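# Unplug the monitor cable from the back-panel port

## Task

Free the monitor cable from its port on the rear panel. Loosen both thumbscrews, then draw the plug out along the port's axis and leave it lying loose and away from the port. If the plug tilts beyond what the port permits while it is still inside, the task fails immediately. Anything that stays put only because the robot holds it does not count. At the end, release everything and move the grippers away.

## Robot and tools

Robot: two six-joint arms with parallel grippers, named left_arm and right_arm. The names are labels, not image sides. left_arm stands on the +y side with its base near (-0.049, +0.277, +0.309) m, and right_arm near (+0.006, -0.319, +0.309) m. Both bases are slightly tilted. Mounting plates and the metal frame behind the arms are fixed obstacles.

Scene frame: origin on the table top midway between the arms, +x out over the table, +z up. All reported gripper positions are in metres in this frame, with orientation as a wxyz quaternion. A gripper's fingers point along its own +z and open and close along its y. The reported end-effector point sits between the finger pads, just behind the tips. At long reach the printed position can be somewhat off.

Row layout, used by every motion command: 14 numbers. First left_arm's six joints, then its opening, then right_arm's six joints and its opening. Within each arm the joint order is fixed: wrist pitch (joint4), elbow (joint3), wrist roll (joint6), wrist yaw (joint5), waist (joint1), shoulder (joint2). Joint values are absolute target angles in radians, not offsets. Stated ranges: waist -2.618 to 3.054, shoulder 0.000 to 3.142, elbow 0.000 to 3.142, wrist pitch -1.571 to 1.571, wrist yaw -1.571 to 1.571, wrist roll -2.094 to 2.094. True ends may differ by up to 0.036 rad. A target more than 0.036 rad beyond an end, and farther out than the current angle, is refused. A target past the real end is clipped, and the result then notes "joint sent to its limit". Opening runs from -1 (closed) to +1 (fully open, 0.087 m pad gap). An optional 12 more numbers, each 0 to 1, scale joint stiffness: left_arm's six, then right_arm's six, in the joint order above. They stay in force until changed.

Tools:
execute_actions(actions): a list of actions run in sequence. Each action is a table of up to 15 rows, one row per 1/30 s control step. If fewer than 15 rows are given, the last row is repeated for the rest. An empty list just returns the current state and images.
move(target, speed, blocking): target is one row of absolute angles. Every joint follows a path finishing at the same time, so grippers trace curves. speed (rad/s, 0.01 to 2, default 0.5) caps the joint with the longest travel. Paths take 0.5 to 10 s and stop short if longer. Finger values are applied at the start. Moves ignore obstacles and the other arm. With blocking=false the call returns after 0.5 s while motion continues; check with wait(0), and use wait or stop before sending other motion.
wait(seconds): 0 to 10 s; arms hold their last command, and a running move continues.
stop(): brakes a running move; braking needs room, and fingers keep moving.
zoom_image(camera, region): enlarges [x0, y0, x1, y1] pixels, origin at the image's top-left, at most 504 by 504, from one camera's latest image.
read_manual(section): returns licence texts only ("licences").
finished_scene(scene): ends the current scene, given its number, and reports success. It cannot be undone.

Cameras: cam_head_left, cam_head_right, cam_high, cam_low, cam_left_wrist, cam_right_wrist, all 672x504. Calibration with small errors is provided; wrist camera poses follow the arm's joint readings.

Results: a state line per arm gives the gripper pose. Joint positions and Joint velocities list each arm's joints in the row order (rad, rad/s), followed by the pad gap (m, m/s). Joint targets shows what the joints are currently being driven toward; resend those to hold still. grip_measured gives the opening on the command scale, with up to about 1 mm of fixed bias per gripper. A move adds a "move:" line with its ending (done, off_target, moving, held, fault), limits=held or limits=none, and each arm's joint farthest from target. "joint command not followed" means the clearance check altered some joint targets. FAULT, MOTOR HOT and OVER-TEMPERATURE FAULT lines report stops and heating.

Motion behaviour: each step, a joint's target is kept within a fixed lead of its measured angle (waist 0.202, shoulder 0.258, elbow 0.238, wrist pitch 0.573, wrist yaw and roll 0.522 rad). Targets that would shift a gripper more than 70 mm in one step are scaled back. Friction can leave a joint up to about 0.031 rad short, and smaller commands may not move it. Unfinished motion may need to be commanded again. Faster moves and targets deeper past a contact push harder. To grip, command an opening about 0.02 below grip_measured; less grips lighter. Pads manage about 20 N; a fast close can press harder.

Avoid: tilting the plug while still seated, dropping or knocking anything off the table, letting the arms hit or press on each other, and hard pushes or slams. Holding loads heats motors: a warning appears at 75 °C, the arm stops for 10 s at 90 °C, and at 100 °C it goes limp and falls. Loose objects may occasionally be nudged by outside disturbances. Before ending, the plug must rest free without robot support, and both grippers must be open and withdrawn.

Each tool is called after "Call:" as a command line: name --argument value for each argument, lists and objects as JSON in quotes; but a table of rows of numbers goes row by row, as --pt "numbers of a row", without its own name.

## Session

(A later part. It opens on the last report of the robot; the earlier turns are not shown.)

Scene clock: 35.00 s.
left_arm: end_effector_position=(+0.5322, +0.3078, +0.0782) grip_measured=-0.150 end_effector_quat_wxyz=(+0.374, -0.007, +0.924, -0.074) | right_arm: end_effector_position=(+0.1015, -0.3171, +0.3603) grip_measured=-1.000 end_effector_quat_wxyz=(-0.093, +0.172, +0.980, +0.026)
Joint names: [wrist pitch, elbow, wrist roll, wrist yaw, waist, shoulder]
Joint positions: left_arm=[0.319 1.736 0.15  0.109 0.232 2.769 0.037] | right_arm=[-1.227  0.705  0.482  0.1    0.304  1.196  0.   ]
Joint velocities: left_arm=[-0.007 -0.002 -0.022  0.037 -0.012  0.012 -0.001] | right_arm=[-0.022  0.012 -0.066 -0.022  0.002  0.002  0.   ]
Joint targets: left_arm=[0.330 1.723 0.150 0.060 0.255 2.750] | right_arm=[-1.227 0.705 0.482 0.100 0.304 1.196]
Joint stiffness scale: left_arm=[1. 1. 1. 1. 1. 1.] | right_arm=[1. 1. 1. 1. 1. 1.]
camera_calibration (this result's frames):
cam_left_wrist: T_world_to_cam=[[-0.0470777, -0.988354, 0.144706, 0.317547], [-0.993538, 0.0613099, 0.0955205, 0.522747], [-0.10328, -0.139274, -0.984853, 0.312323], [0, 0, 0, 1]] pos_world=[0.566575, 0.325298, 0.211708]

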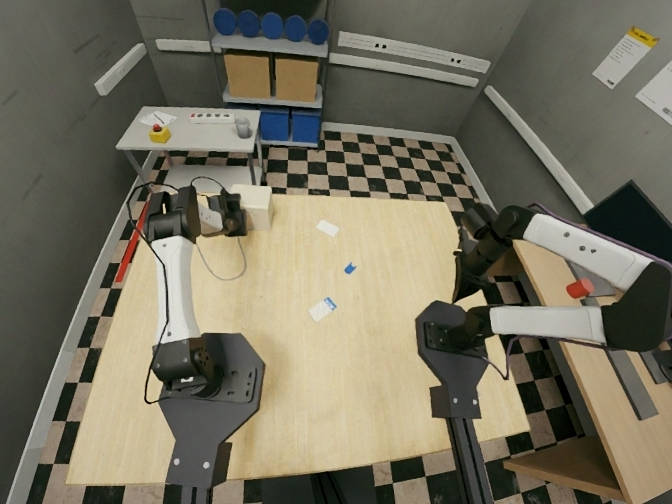

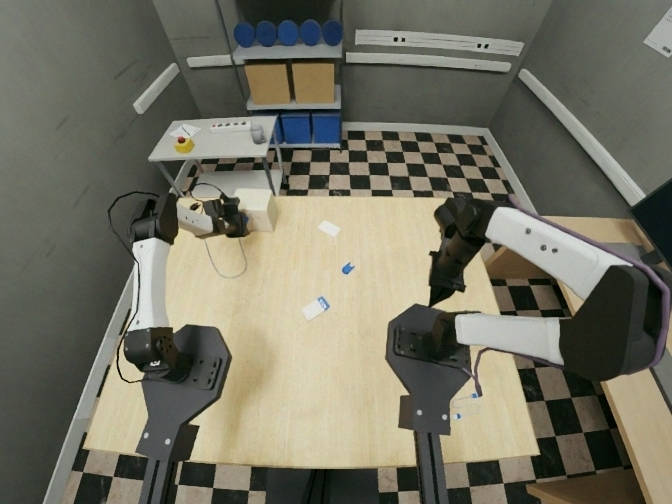

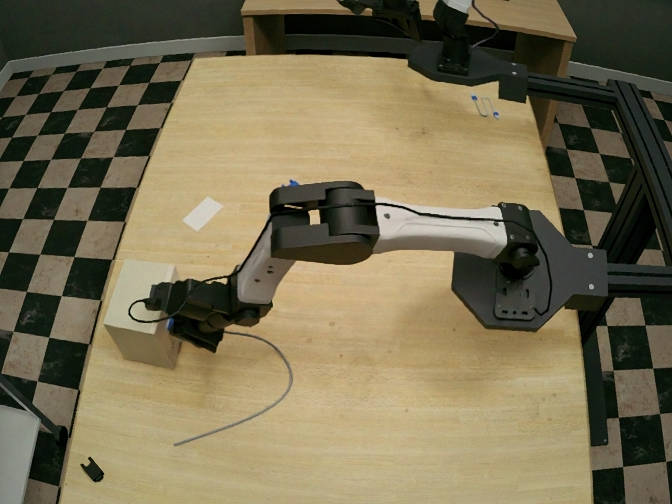

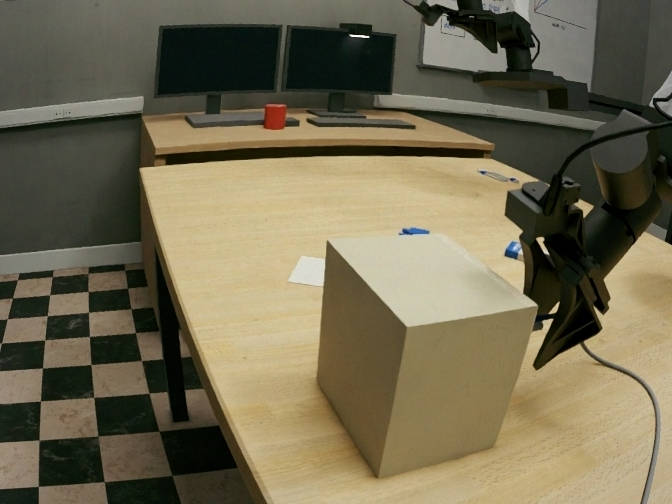

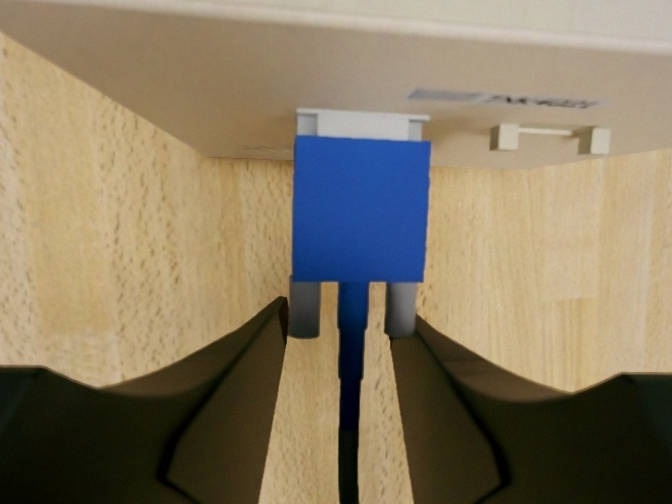

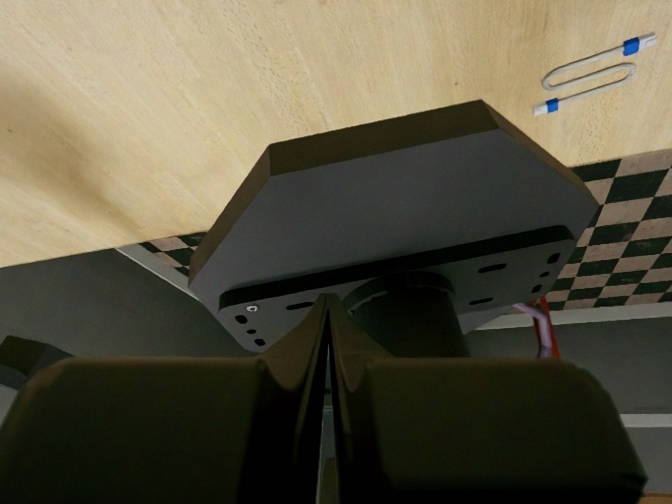

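Call:
execute_actions --actions '[[[0.33,1.723,0.15,0.06,0.255,2.745,-0.15,-1.227,0.705,0.482,0.1,0.304,1.196,-1],[0.33,1.723,0.15,0.06,0.255,2.74,-0.15,-1.227,0.705,0.482,0.1,0.304,1.196,-1],[0.33,1.723,0.15,0.06,0.255,2.736,-0.15,-1.227,0.705,0.482,0.1,0.304,1.196,-1],[0.33,1.72,0.15,0.06,0.255,2.731,-0.15,-1.227,0.705,0.482,0.1,0.304,1.196,-1],[0.33,1.717,0.15,0.06,0.255,2.726,-0.15,-1.227,0.705,0.482,0.1,0.304,1.196,-1],[0.33,1.714,0.15,0.06,0.255,2.722,-0.15,-1.227,0.705,0.482,0.1,0.304,1.196,-1],[0.33,1.711,0.15,0.06,0.255,2.717,-0.15,-1.227,0.705,0.482,0.1,0.304,1.196,-1],[0.33,1.708,0.15,0.06,0.255,2.712,-0.15,-1.227,0.705,0.482,0.1,0.304,1.196,-1],[0.33,1.705,0.15,0.06,0.255,2.708,-0.15,-1.227,0.705,0.482,0.1,0.304,1.196,-1],[0.33,1.702,0.15,0.06,0.255,2.703,-0.15,-1.227,0.705,0.482,0.1,0.304,1.196,-1],[0.33,1.699,0.15,0.06,0.255,2.698,-0.15,-1.227,0.705,0.482,0.1,0.304,1.196,-1],[0.33,1.696,0.15,0.06,0.255,2.694,-0.15,-1.227,0.705,0.482,0.1,0.304,1.196,-1],[0.33,1.693,0.15,0.06,0.255,2.689,-0.15,-1.227,0.705,0.482,0.1,0.304,1.196,-1],[0.33,1.69,0.15,0.06,0.255,2.684,-0.15,-1.227,0.705,0.482,0.1,0.304,1.196,-1],[0.33,1.687,0.15,0.06,0.255,2.68,-0.15,-1.227,0.705,0.482,0.1,0.304,1.196,-1]], [[0.33,1.687,0.15,0.06,0.255,2.68,-0.15,-1.227,0.705,0.482,0.1,0.304,1.196,-1]]]'

Call:
zoom_image --camera "cam_left_wrist" --region '[250, 130, 450, 380]'

Scene clock: 36.97 s.
left_arm: end_effector_position=(+0.5330, +0.3225, +0.0985) grip_measured=-0.150 end_effector_quat_wxyz=(+0.377, -0.016, +0.924, -0.061) | right_arm: end_effector_position=(+0.1015, -0.3171, +0.3603) grip_measured=-1.000 end_effector_quat_wxyz=(-0.093, +0.172, +0.980, +0.026)
Joint names: [wrist pitch, elbow, wrist roll, wrist yaw, waist, shoulder]
Joint positions: left_arm=[0.301 1.698 0.149 0.089 0.244 2.703 0.037] | right_arm=[-1.227  0.705  0.482  0.1    0.304  1.196  0.   ]
Joint velocities: left_arm=[ 0.022 -0.002  0.022 -0.022 -0.012  0.012 -0.001] | right_arm=[ 0.007  0.012 -0.022  0.007 -0.002 -0.012  0.   ]
Joint targets: left_arm=[0.330 1.687 0.150 0.060 0.255 2.680] | right_arm=[-1.227 0.705 0.482 0.100 0.304 1.196]
Joint stiffness scale: left_arm=[1. 1. 1. 1. 1. 1.] | right_arm=[1. 1. 1. 1. 1. 1.]
camera_calibration (this result's frames):
cam_left_wrist: T_world_to_cam=[[-0.0204612, -0.991565, 0.127987, 0.317687], [-0.995105, 0.0325767, 0.093298, 0.531035], [-0.0966804, -0.125451, -0.987378, 0.326694], [0, 0, 0, 1]] pos_world=[0.566521, 0.338692, 0.232366]

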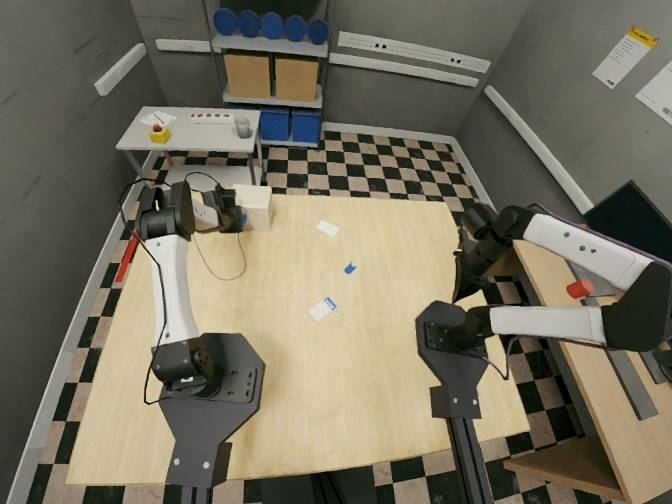

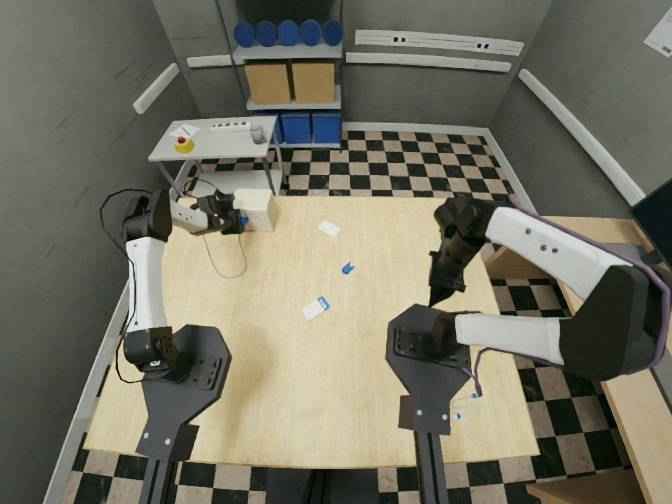

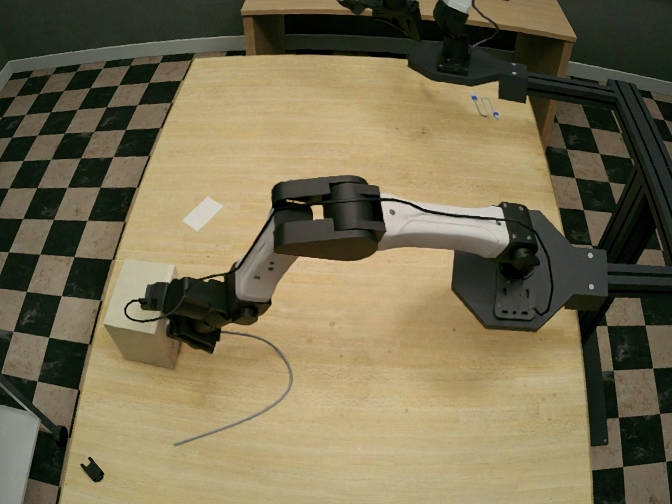

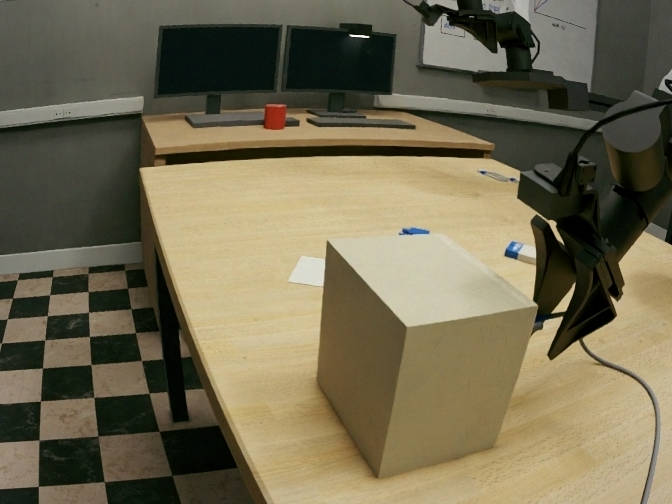

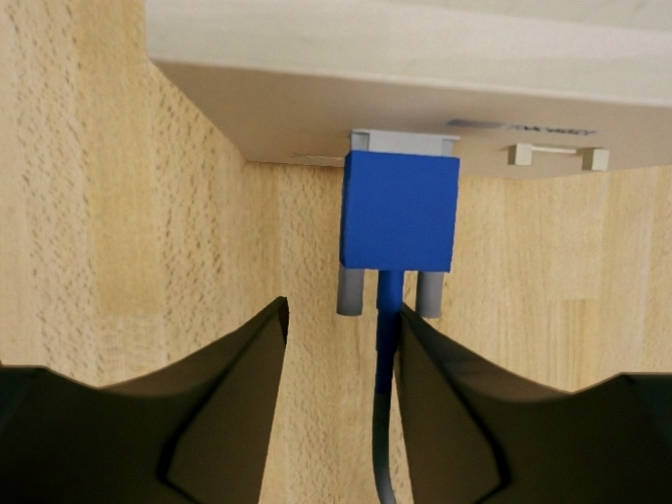

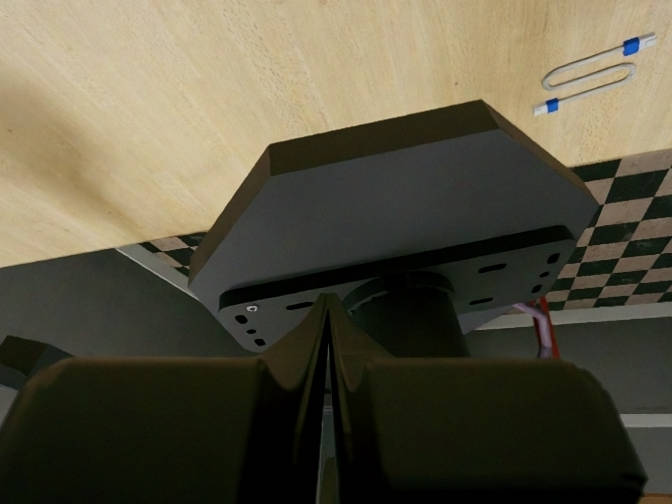

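Region (250, 130, 450, 380) of cam_left_wrist's 672x504 image, scaled by 2.016, with more detail than that image has; it fills the left 403 columns of this view, and the rest is white.

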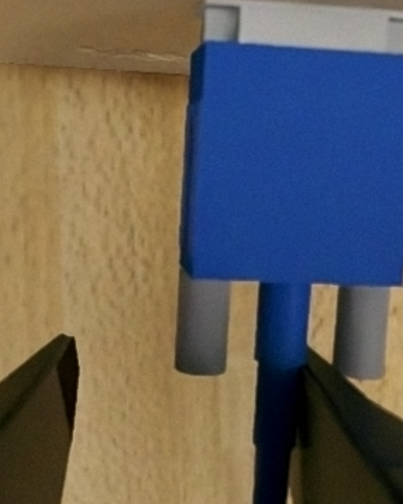

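Call:
move --target '[0.30,1.655,0.15,0.10,0.244,2.70,-0.15,-1.227,0.705,0.482,0.1,0.304,1.196,-1]' --speed 0.1

Call:
move --target '[0.30,1.675,0.15,0.18,0.227,2.70,0.1,-1.227,0.705,0.482,0.1,0.304,1.196,-1]' --speed 0.1

Call:
move --target '[0.325,1.72,0.15,0.17,0.235,2.70,0.1,-1.227,0.705,0.482,0.1,0.304,1.196,-1]' --speed 0.1

Scene clock: 38.20 s.
left_arm: end_effector_position=(+0.5231, +0.3188, +0.0915) grip_measured=-0.150 end_effector_quat_wxyz=(+0.366, -0.015, +0.928, -0.065) | right_arm: end_effector_position=(+0.1015, -0.3171, +0.3603) grip_measured=-1.000 end_effector_quat_wxyz=(-0.093, +0.172, +0.980, +0.026)
Joint names: [wrist pitch, elbow, wrist roll, wrist yaw, waist, shoulder]
Joint positions: left_arm=[0.301 1.673 0.149 0.093 0.243 2.703 0.037] | right_arm=[-1.227  0.705  0.482  0.1    0.304  1.196  0.   ]
Joint velocities: left_arm=[-0.007 -0.012 -0.125 -0.11  -0.002  0.002 -0.001] | right_arm=[ 0.007  0.002 -0.022  0.007  0.007  0.007  0.   ]
Joint targets: left_arm=[0.300 1.655 0.150 0.100 0.244 2.700] | right_arm=[-1.227 0.705 0.482 0.100 0.304 1.196]
Joint stiffness scale: left_arm=[1. 1. 1. 1. 1. 1.] | right_arm=[1. 1. 1. 1. 1. 1.]
move: done; limits=none; left_arm: farthest joint: the elbow, 0.018 radians from its target (0.043 radians at the start); right_arm: farthest joint: the waist, 0.000 radians from its target (0.000 radians at the start)
camera_calibration (this result's frames):
cam_left_wrist: T_world_to_cam=[[-0.0245393, -0.990507, 0.135256, 0.31585], [-0.992417, 0.0404372, 0.116078, 0.516028], [-0.120445, -0.131382, -0.983988, 0.332347], [0, 0, 0, 1]] pos_world=[0.559895, 0.33565, 0.224405]

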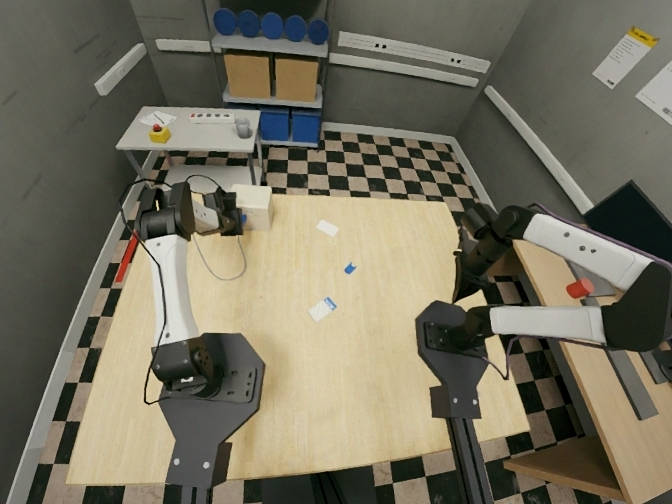

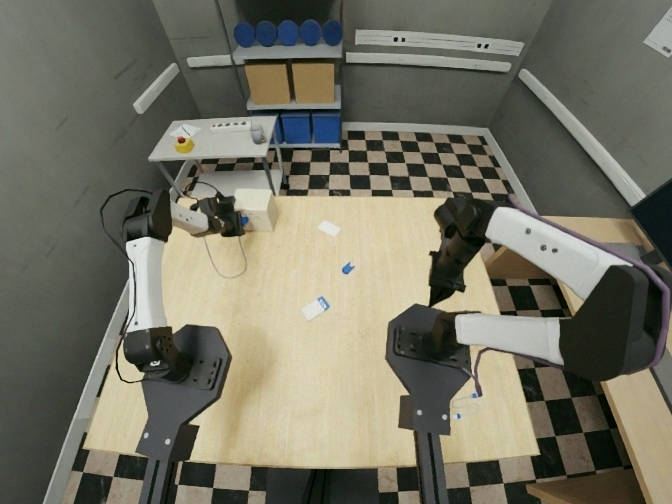

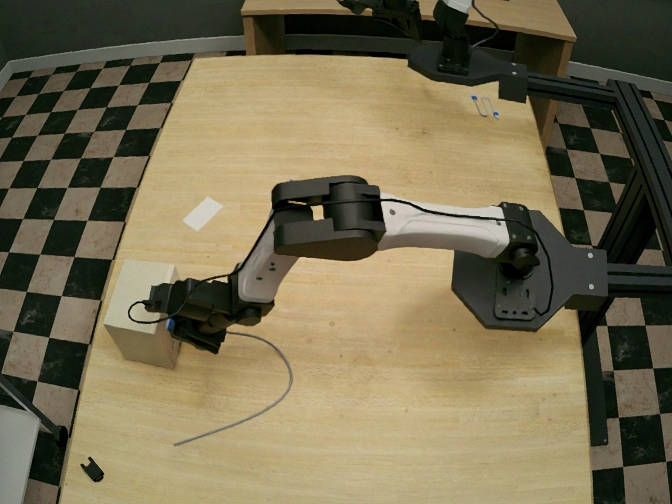

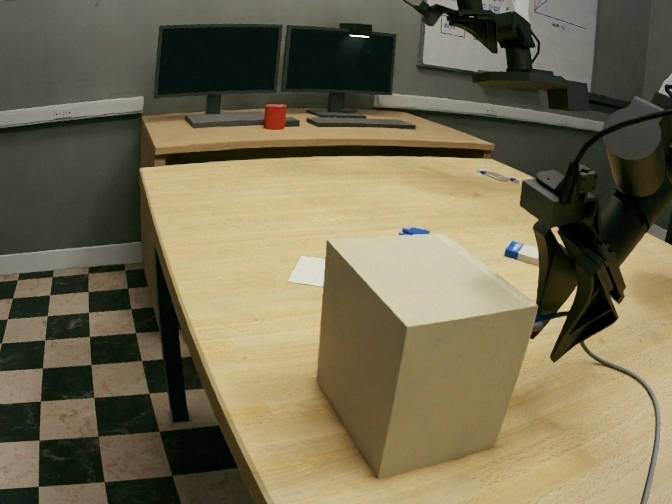

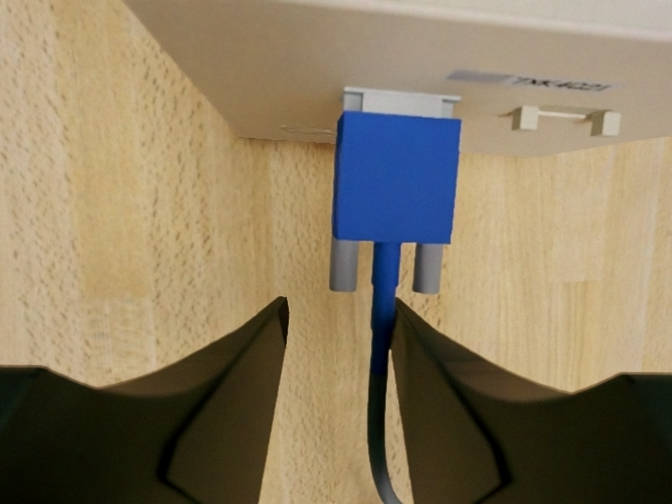

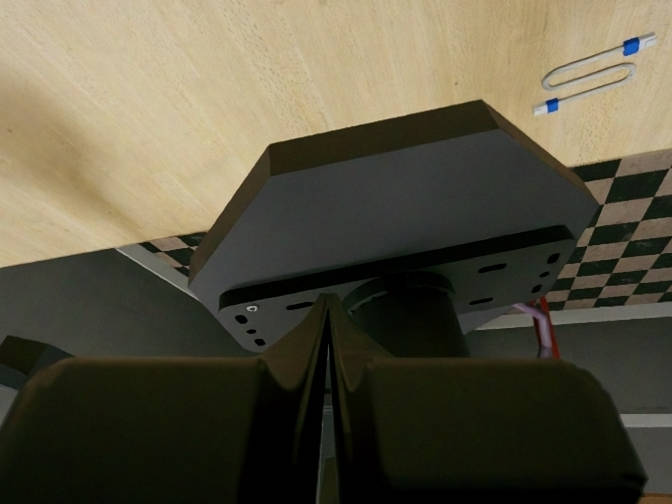

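Scene clock: 39.57 s.
left_arm: end_effector_position=(+0.5249, +0.3004, +0.0955) grip_measured=+0.100 end_effector_quat_wxyz=(+0.372, +0.003, +0.923, -0.103) | right_arm: end_effector_position=(+0.1015, -0.3171, +0.3603) grip_measured=-1.000 end_effector_quat_wxyz=(-0.093, +0.172, +0.980, +0.026)
Joint names: [wrist pitch, elbow, wrist roll, wrist yaw, waist, shoulder]
Joint positions: left_arm=[0.301 1.673 0.149 0.17  0.234 2.703 0.048] | right_arm=[-1.227  0.705  0.482  0.1    0.304  1.196  0.   ]
Joint velocities: left_arm=[-0.051  0.002  0.051  0.007  0.007 -0.002 -0.   ] | right_arm=[ 0.007  0.017 -0.007  0.037  0.002 -0.002  0.   ]
Joint targets: left_arm=[0.300 1.675 0.150 0.180 0.227 2.700] | right_arm=[-1.227 0.705 0.482 0.100 0.304 1.196]
Joint stiffness scale: left_arm=[1. 1. 1. 1. 1. 1.] | right_arm=[1. 1. 1. 1. 1. 1.]
move: done; limits=none; left_arm: farthest joint: the wrist yaw, 0.010 radians from its target (0.087 radians at the start); right_arm: farthest joint: the waist, 0.000 radians from its target (0.000 radians at the start)
camera_calibration (this result's frames):
cam_left_wrist: T_world_to_cam=[[-0.0854902, -0.97805, 0.190027, 0.320163], [-0.990076, 0.104745, 0.0936938, 0.499627], [-0.111542, -0.180131, -0.977298, 0.343477], [0, 0, 0, 1]] pos_world=[0.560351, 0.322673, 0.228028]

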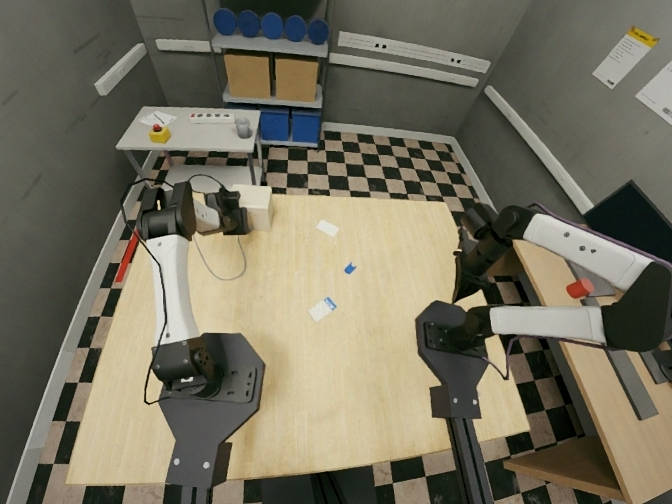

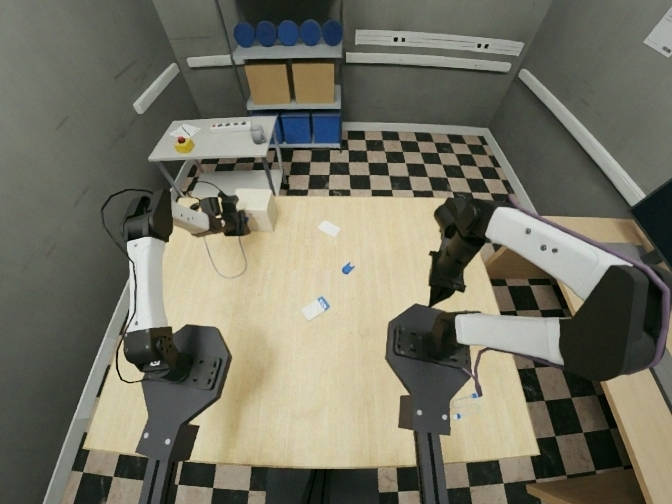

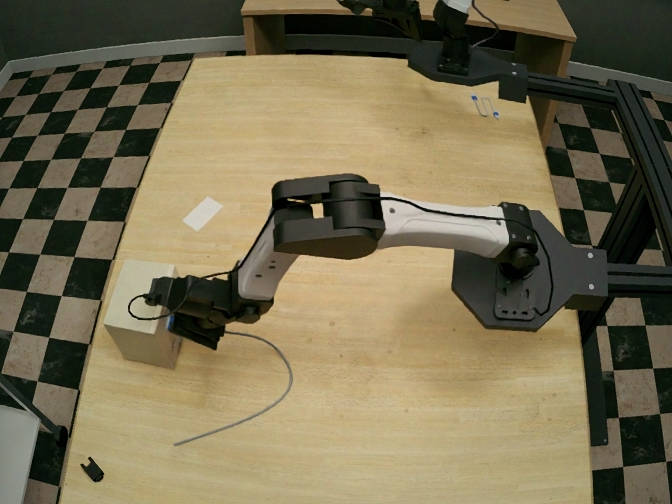

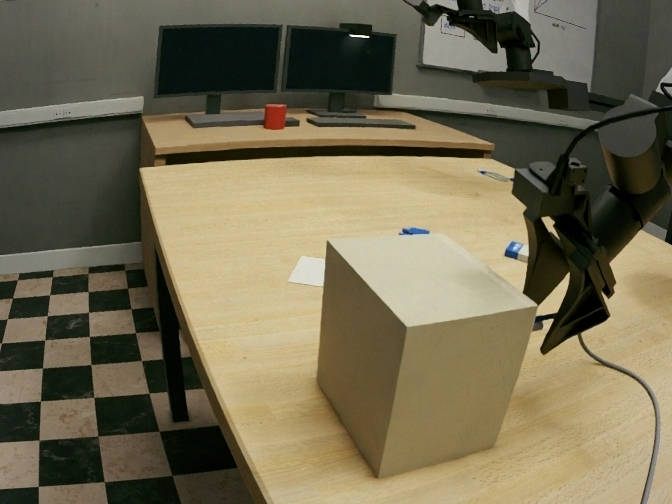

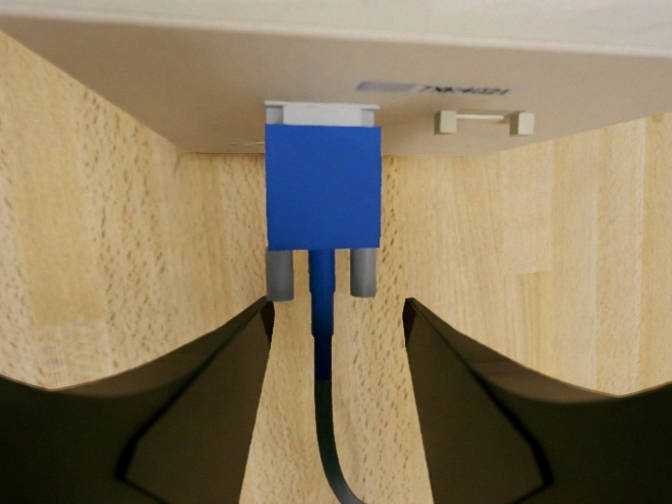

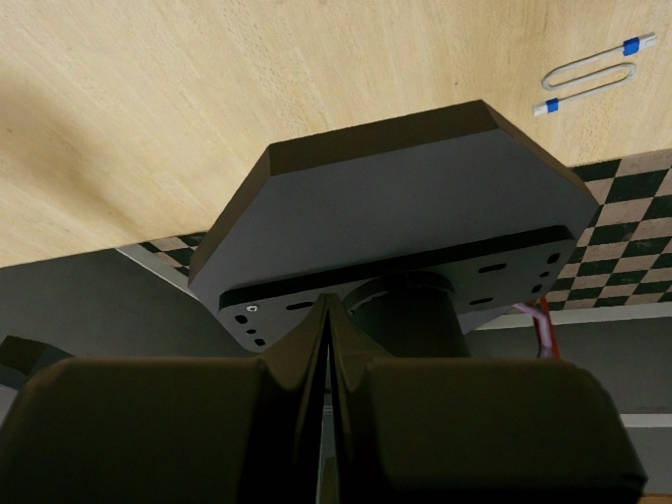

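Scene clock: 40.37 s.
left_arm: end_effector_position=(+0.5422, +0.3051, +0.1081) grip_measured=+0.100 end_effector_quat_wxyz=(+0.396, +0.003, +0.913, -0.097) | right_arm: end_effector_position=(+0.1015, -0.3171, +0.3603) grip_measured=-1.000 end_effector_quat_wxyz=(-0.093, +0.172, +0.980, +0.026)
Joint names: [wrist pitch, elbow, wrist roll, wrist yaw, waist, shoulder]
Joint positions: left_arm=[0.32  1.707 0.149 0.17  0.234 2.703 0.048] | right_arm=[-1.227  0.705  0.482  0.1    0.304  1.196  0.   ]
Joint velocities: left_arm=[ 0.051  0.007  0.007  0.007  0.007 -0.017 -0.   ] | right_arm=[-0.051  0.002 -0.007 -0.051 -0.027 -0.017  0.   ]
Joint targets: left_arm=[0.325 1.720 0.150 0.170 0.235 2.700] | right_arm=[-1.227 0.705 0.482 0.100 0.304 1.196]
Joint stiffness scale: left_arm=[1. 1. 1. 1. 1. 1.] | right_arm=[1. 1. 1. 1. 1. 1.]
move: done; limits=none; left_arm: farthest joint: the elbow, 0.013 radians from its target (0.047 radians at the start); right_arm: farthest joint: the waist, 0.000 radians from its target (0.000 radians at the start)
camera_calibration (this result's frames):
cam_left_wrist: T_world_to_cam=[[-0.0864753, -0.98019, 0.178184, 0.326265], [-0.99449, 0.0955687, 0.0430824, 0.525775], [-0.0592578, -0.173477, -0.983054, 0.328733], [0, 0, 0, 1]] pos_world=[0.570572, 0.326582, 0.242375]

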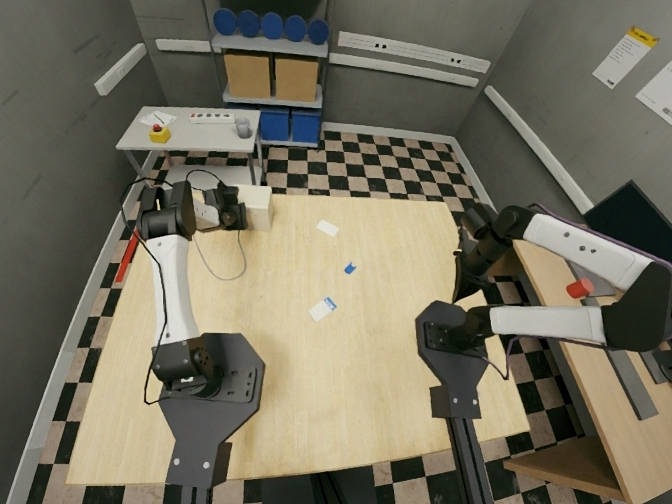

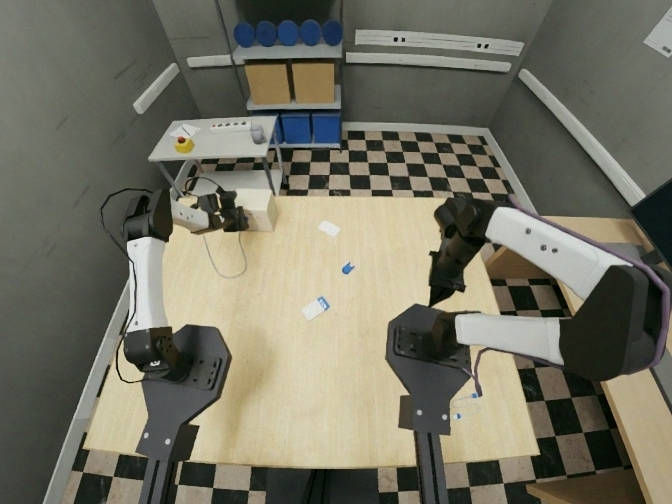

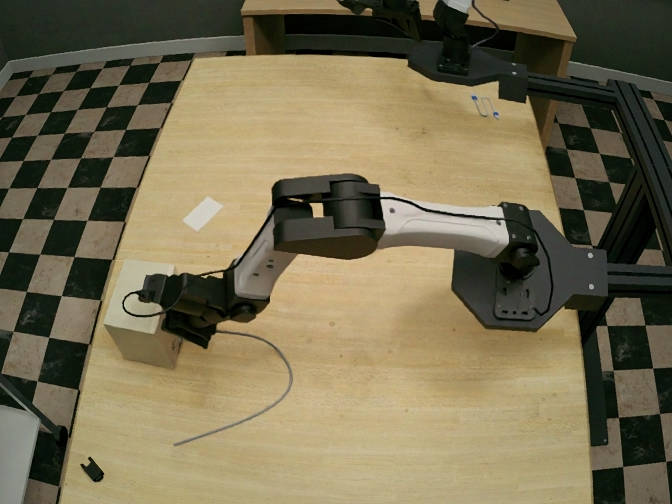

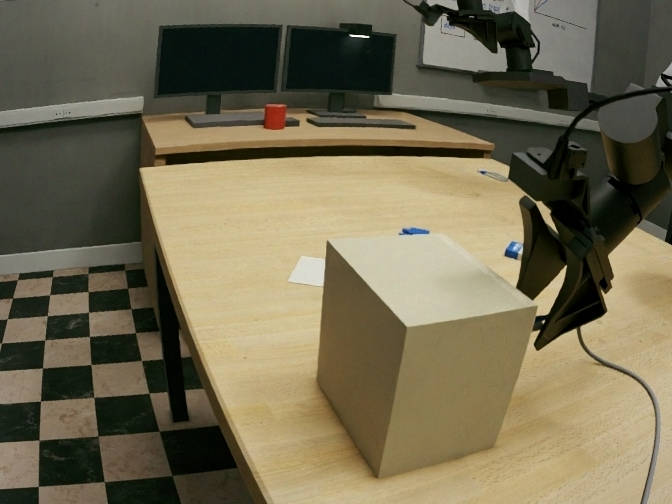

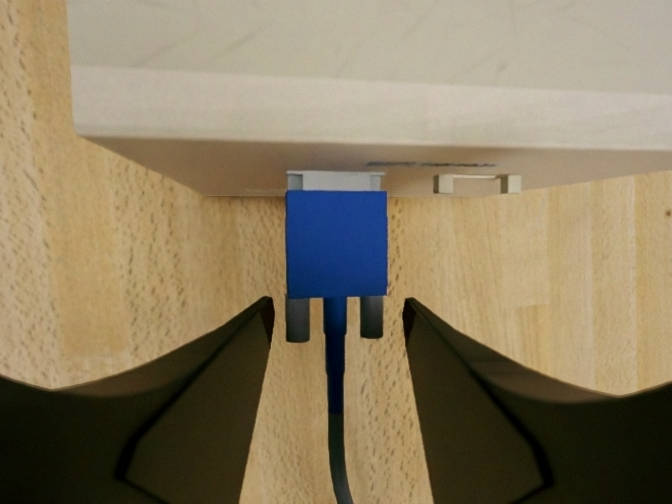

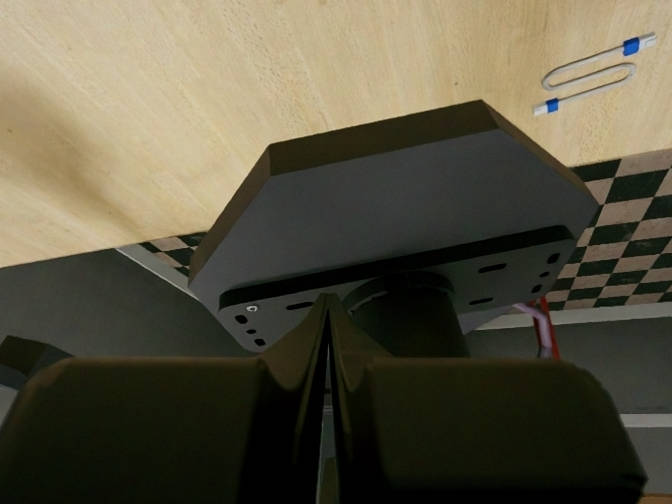

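Call:
move --target '[0.305,1.715,0.15,0.19,0.18,2.725,-0.15,-1.227,0.705,0.482,0.1,0.304,1.196,-1]' --speed 0.06

Call:
execute_actions --actions '[[[0.305,1.716,0.15,0.19,0.18,2.731,-0.15,-1.227,0.705,0.482,0.1,0.304,1.196,-1],[0.305,1.718,0.15,0.19,0.18,2.737,-0.15,-1.227,0.705,0.482,0.1,0.304,1.196,-1],[0.305,1.721,0.15,0.19,0.18,2.742,-0.15,-1.227,0.705,0.482,0.1,0.304,1.196,-1],[0.305,1.724,0.15,0.19,0.18,2.746,-0.15,-1.227,0.705,0.482,0.1,0.304,1.196,-1],[0.305,1.727,0.15,0.19,0.18,2.75,-0.15,-1.227,0.705,0.482,0.1,0.304,1.196,-1],[0.305,1.73,0.15,0.19,0.18,2.754,-0.15,-1.227,0.705,0.482,0.1,0.304,1.196,-1],[0.305,1.733,0.15,0.19,0.18,2.757,-0.15,-1.227,0.705,0.482,0.1,0.304,1.196,-1],[0.305,1.736,0.15,0.19,0.18,2.761,-0.15,-1.227,0.705,0.482,0.1,0.304,1.196,-1],[0.305,1.739,0.15,0.19,0.18,2.765,-0.15,-1.227,0.705,0.482,0.1,0.304,1.196,-1],[0.305,1.742,0.15,0.19,0.18,2.768,-0.15,-1.227,0.705,0.482,0.1,0.304,1.196,-1],[0.305,1.745,0.15,0.19,0.18,2.772,-0.15,-1.227,0.705,0.482,0.1,0.304,1.196,-1],[0.305,1.748,0.15,0.19,0.18,2.776,-0.15,-1.227,0.705,0.482,0.1,0.304,1.196,-1],[0.305,1.751,0.15,0.19,0.18,2.779,-0.15,-1.227,0.705,0.482,0.1,0.304,1.196,-1],[0.305,1.754,0.15,0.19,0.18,2.783,-0.15,-1.227,0.705,0.482,0.1,0.304,1.196,-1],[0.305,1.757,0.15,0.19,0.18,2.787,-0.15,-1.227,0.705,0.482,0.1,0.304,1.196,-1]], [[0.305,1.757,0.15,0.19,0.18,2.787,-0.15,-1.227,0.705,0.482,0.1,0.304,1.196,-1]]]'

Scene clock: 42.67 s.
left_arm: end_effector_position=(+0.5428, +0.3021, +0.1080) grip_measured=-0.150 end_effector_quat_wxyz=(+0.394, +0.006, +0.915, -0.082) | right_arm: end_effector_position=(+0.1015, -0.3171, +0.3603) grip_measured=-1.000 end_effector_quat_wxyz=(-0.093, +0.172, +0.980, +0.026)
Joint names: [wrist pitch, elbow, wrist roll, wrist yaw, waist, shoulder]
Joint positions: left_arm=[0.32  1.707 0.157 0.131 0.218 2.703 0.037] | right_arm=[-1.227  0.705  0.482  0.1    0.304  1.196  0.   ]
Joint velocities: left_arm=[ 0.037 -0.007 -0.037 -0.022 -0.012 -0.012  0.001] | right_arm=[-0.022 -0.002  0.007  0.022  0.002  0.012  0.   ]
Joint targets: left_arm=[0.305 1.715 0.150 0.190 0.180 2.725] | right_arm=[-1.227 0.705 0.482 0.100 0.304 1.196]
Joint stiffness scale: left_arm=[1. 1. 1. 1. 1. 1.] | right_arm=[1. 1. 1. 1. 1. 1.]
move: off_target (left_arm); limits=none; left_arm: farthest joint: the wrist yaw, 0.059 radians from its target (0.020 radians at the start); right_arm: farthest joint: the waist, 0.000 radians from its target (0.000 radians at the start)
camera_calibration (this result's frames):
cam_left_wrist: T_world_to_cam=[[-0.0802565, -0.985605, 0.1488, 0.324827], [-0.994801, 0.088589, 0.0502322, 0.528178], [-0.0626912, -0.143995, -0.987591, 0.321637], [0, 0, 0, 1]] pos_world=[0.571665, 0.319675, 0.242779]

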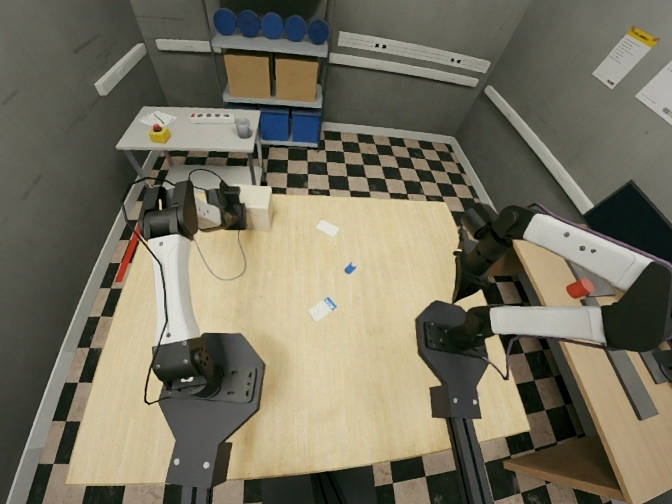

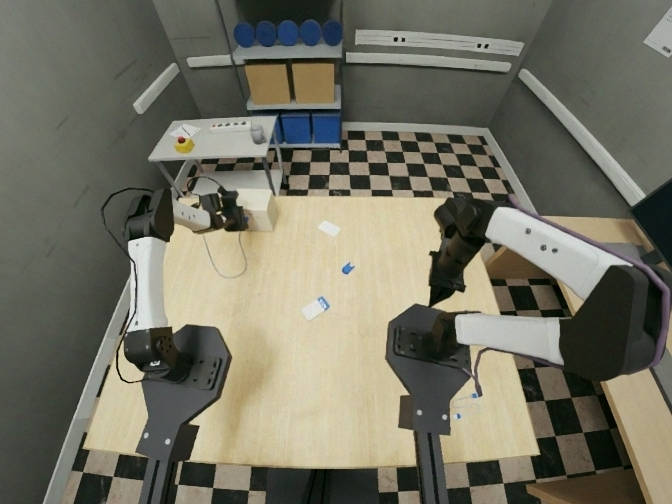

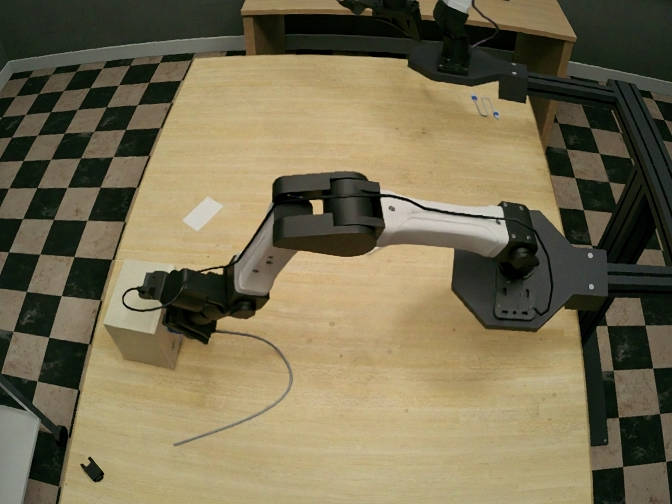

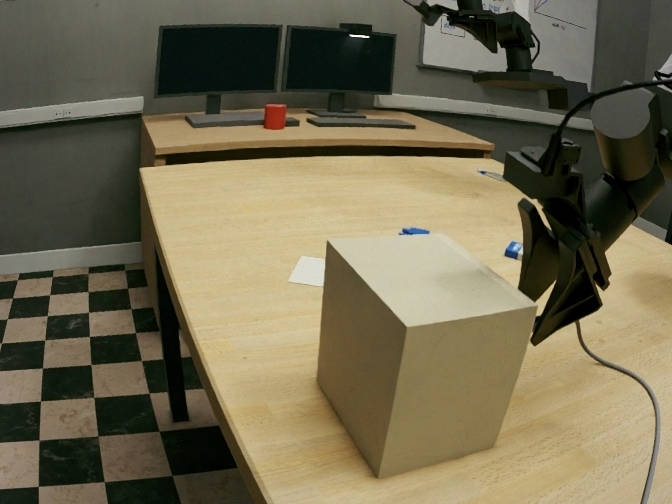

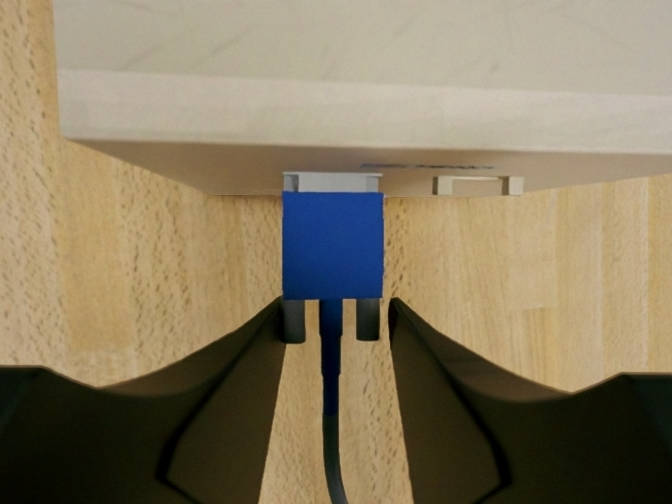

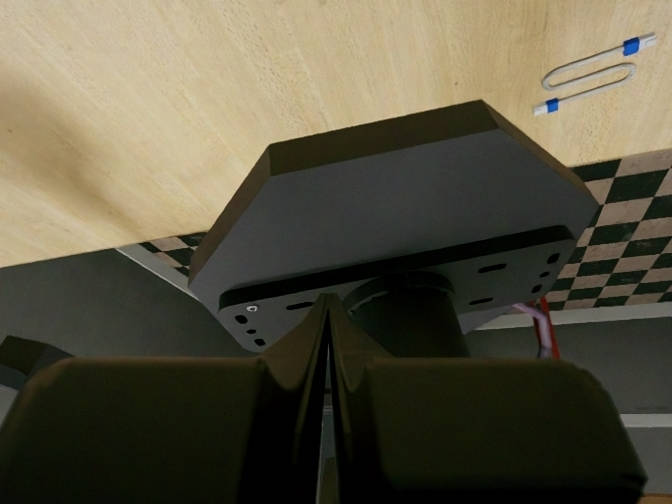

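Scene clock: 43.67 s.
left_arm: end_effector_position=(+0.5452, +0.2996, +0.0928) grip_measured=-0.149 end_effector_quat_wxyz=(+0.394, +0.007, +0.915, -0.081) | right_arm: end_effector_position=(+0.1015, -0.3171, +0.3603) grip_measured=-1.000 end_effector_quat_wxyz=(-0.093, +0.172, +0.980, +0.026)
Joint names: [wrist pitch, elbow, wrist roll, wrist yaw, waist, shoulder]
Joint positions: left_arm=[0.332 1.749 0.159 0.127 0.216 2.756 0.037] | right_arm=[-1.227  0.705  0.482  0.1    0.304  1.196  0.   ]
Joint velocities: left_arm=[ 0.022  0.012 -0.022 -0.051  0.022 -0.002 -0.   ] | right_arm=[ 0.007 -0.002 -0.051 -0.022  0.007 -0.007  0.   ]
Joint targets: left_arm=[0.305 1.757 0.150 0.190 0.180 2.787] | right_arm=[-1.227 0.705 0.482 0.100 0.304 1.196]
Joint stiffness scale: left_arm=[1. 1. 1. 1. 1. 1.] | right_arm=[1. 1. 1. 1. 1. 1.]
camera_calibration (this result's frames):
cam_left_wrist: T_world_to_cam=[[-0.0808873, -0.986212, 0.144374, 0.325798], [-0.994761, 0.0889608, 0.0503593, 0.531338], [-0.0625085, -0.139544, -0.988241, 0.305075], [0, 0, 0, 1]] pos_world=[0.573977, 0.316609, 0.227693]

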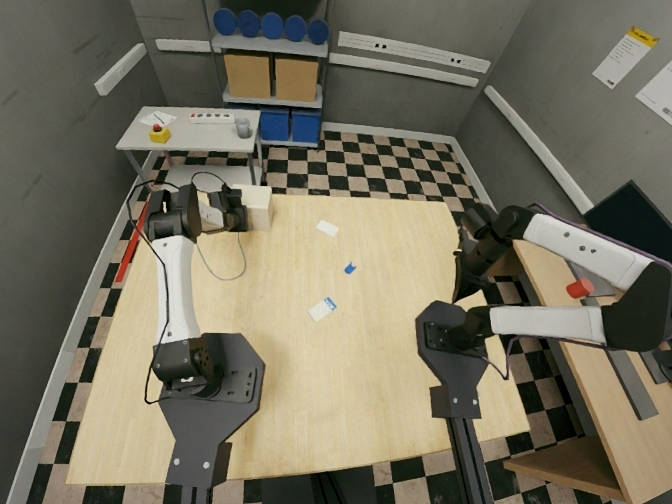

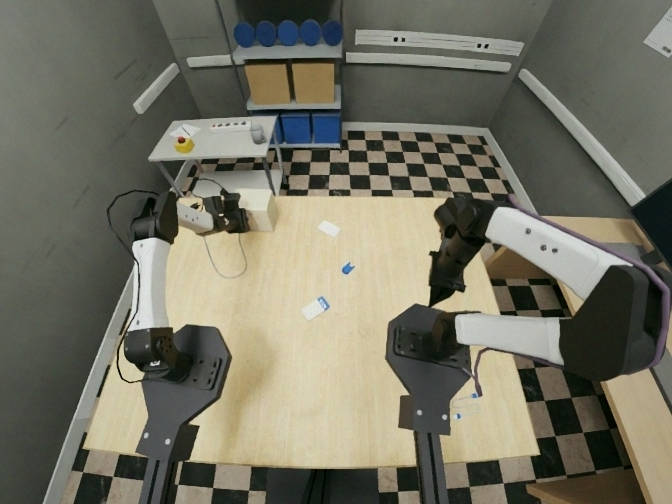

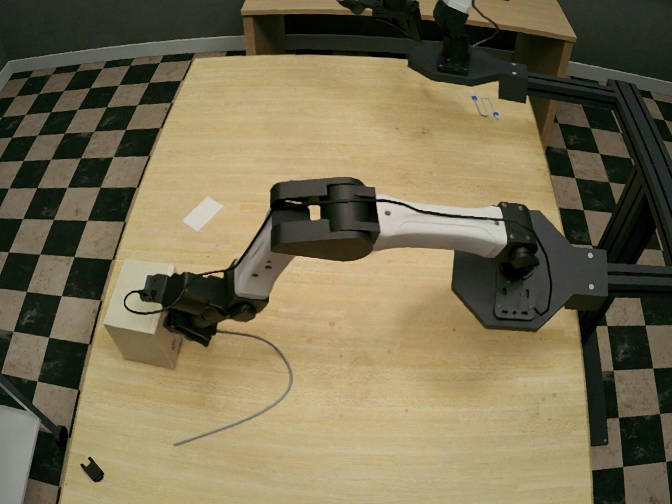

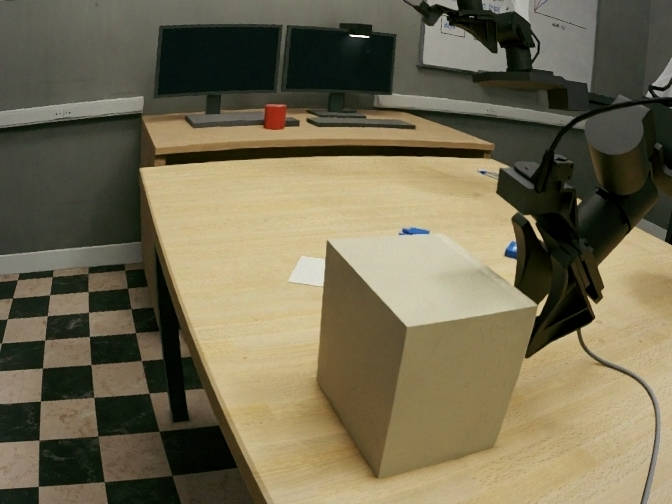

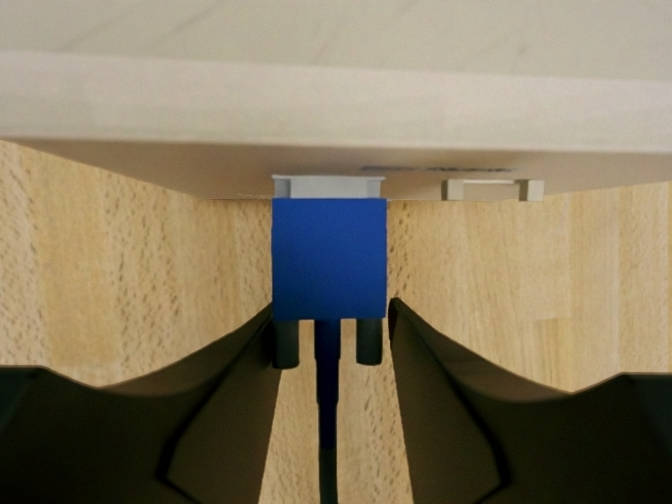

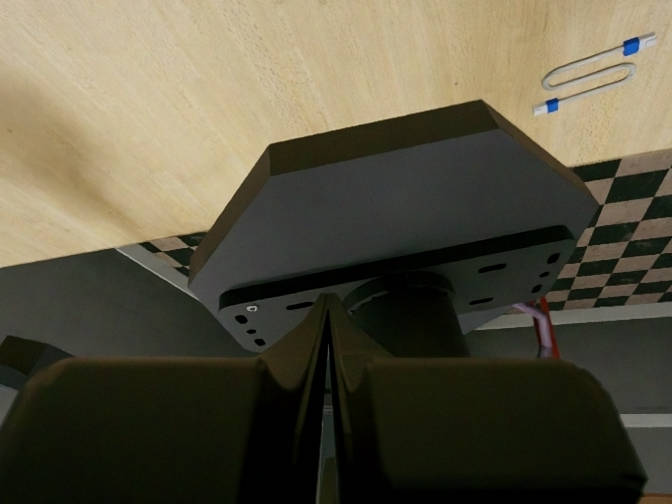

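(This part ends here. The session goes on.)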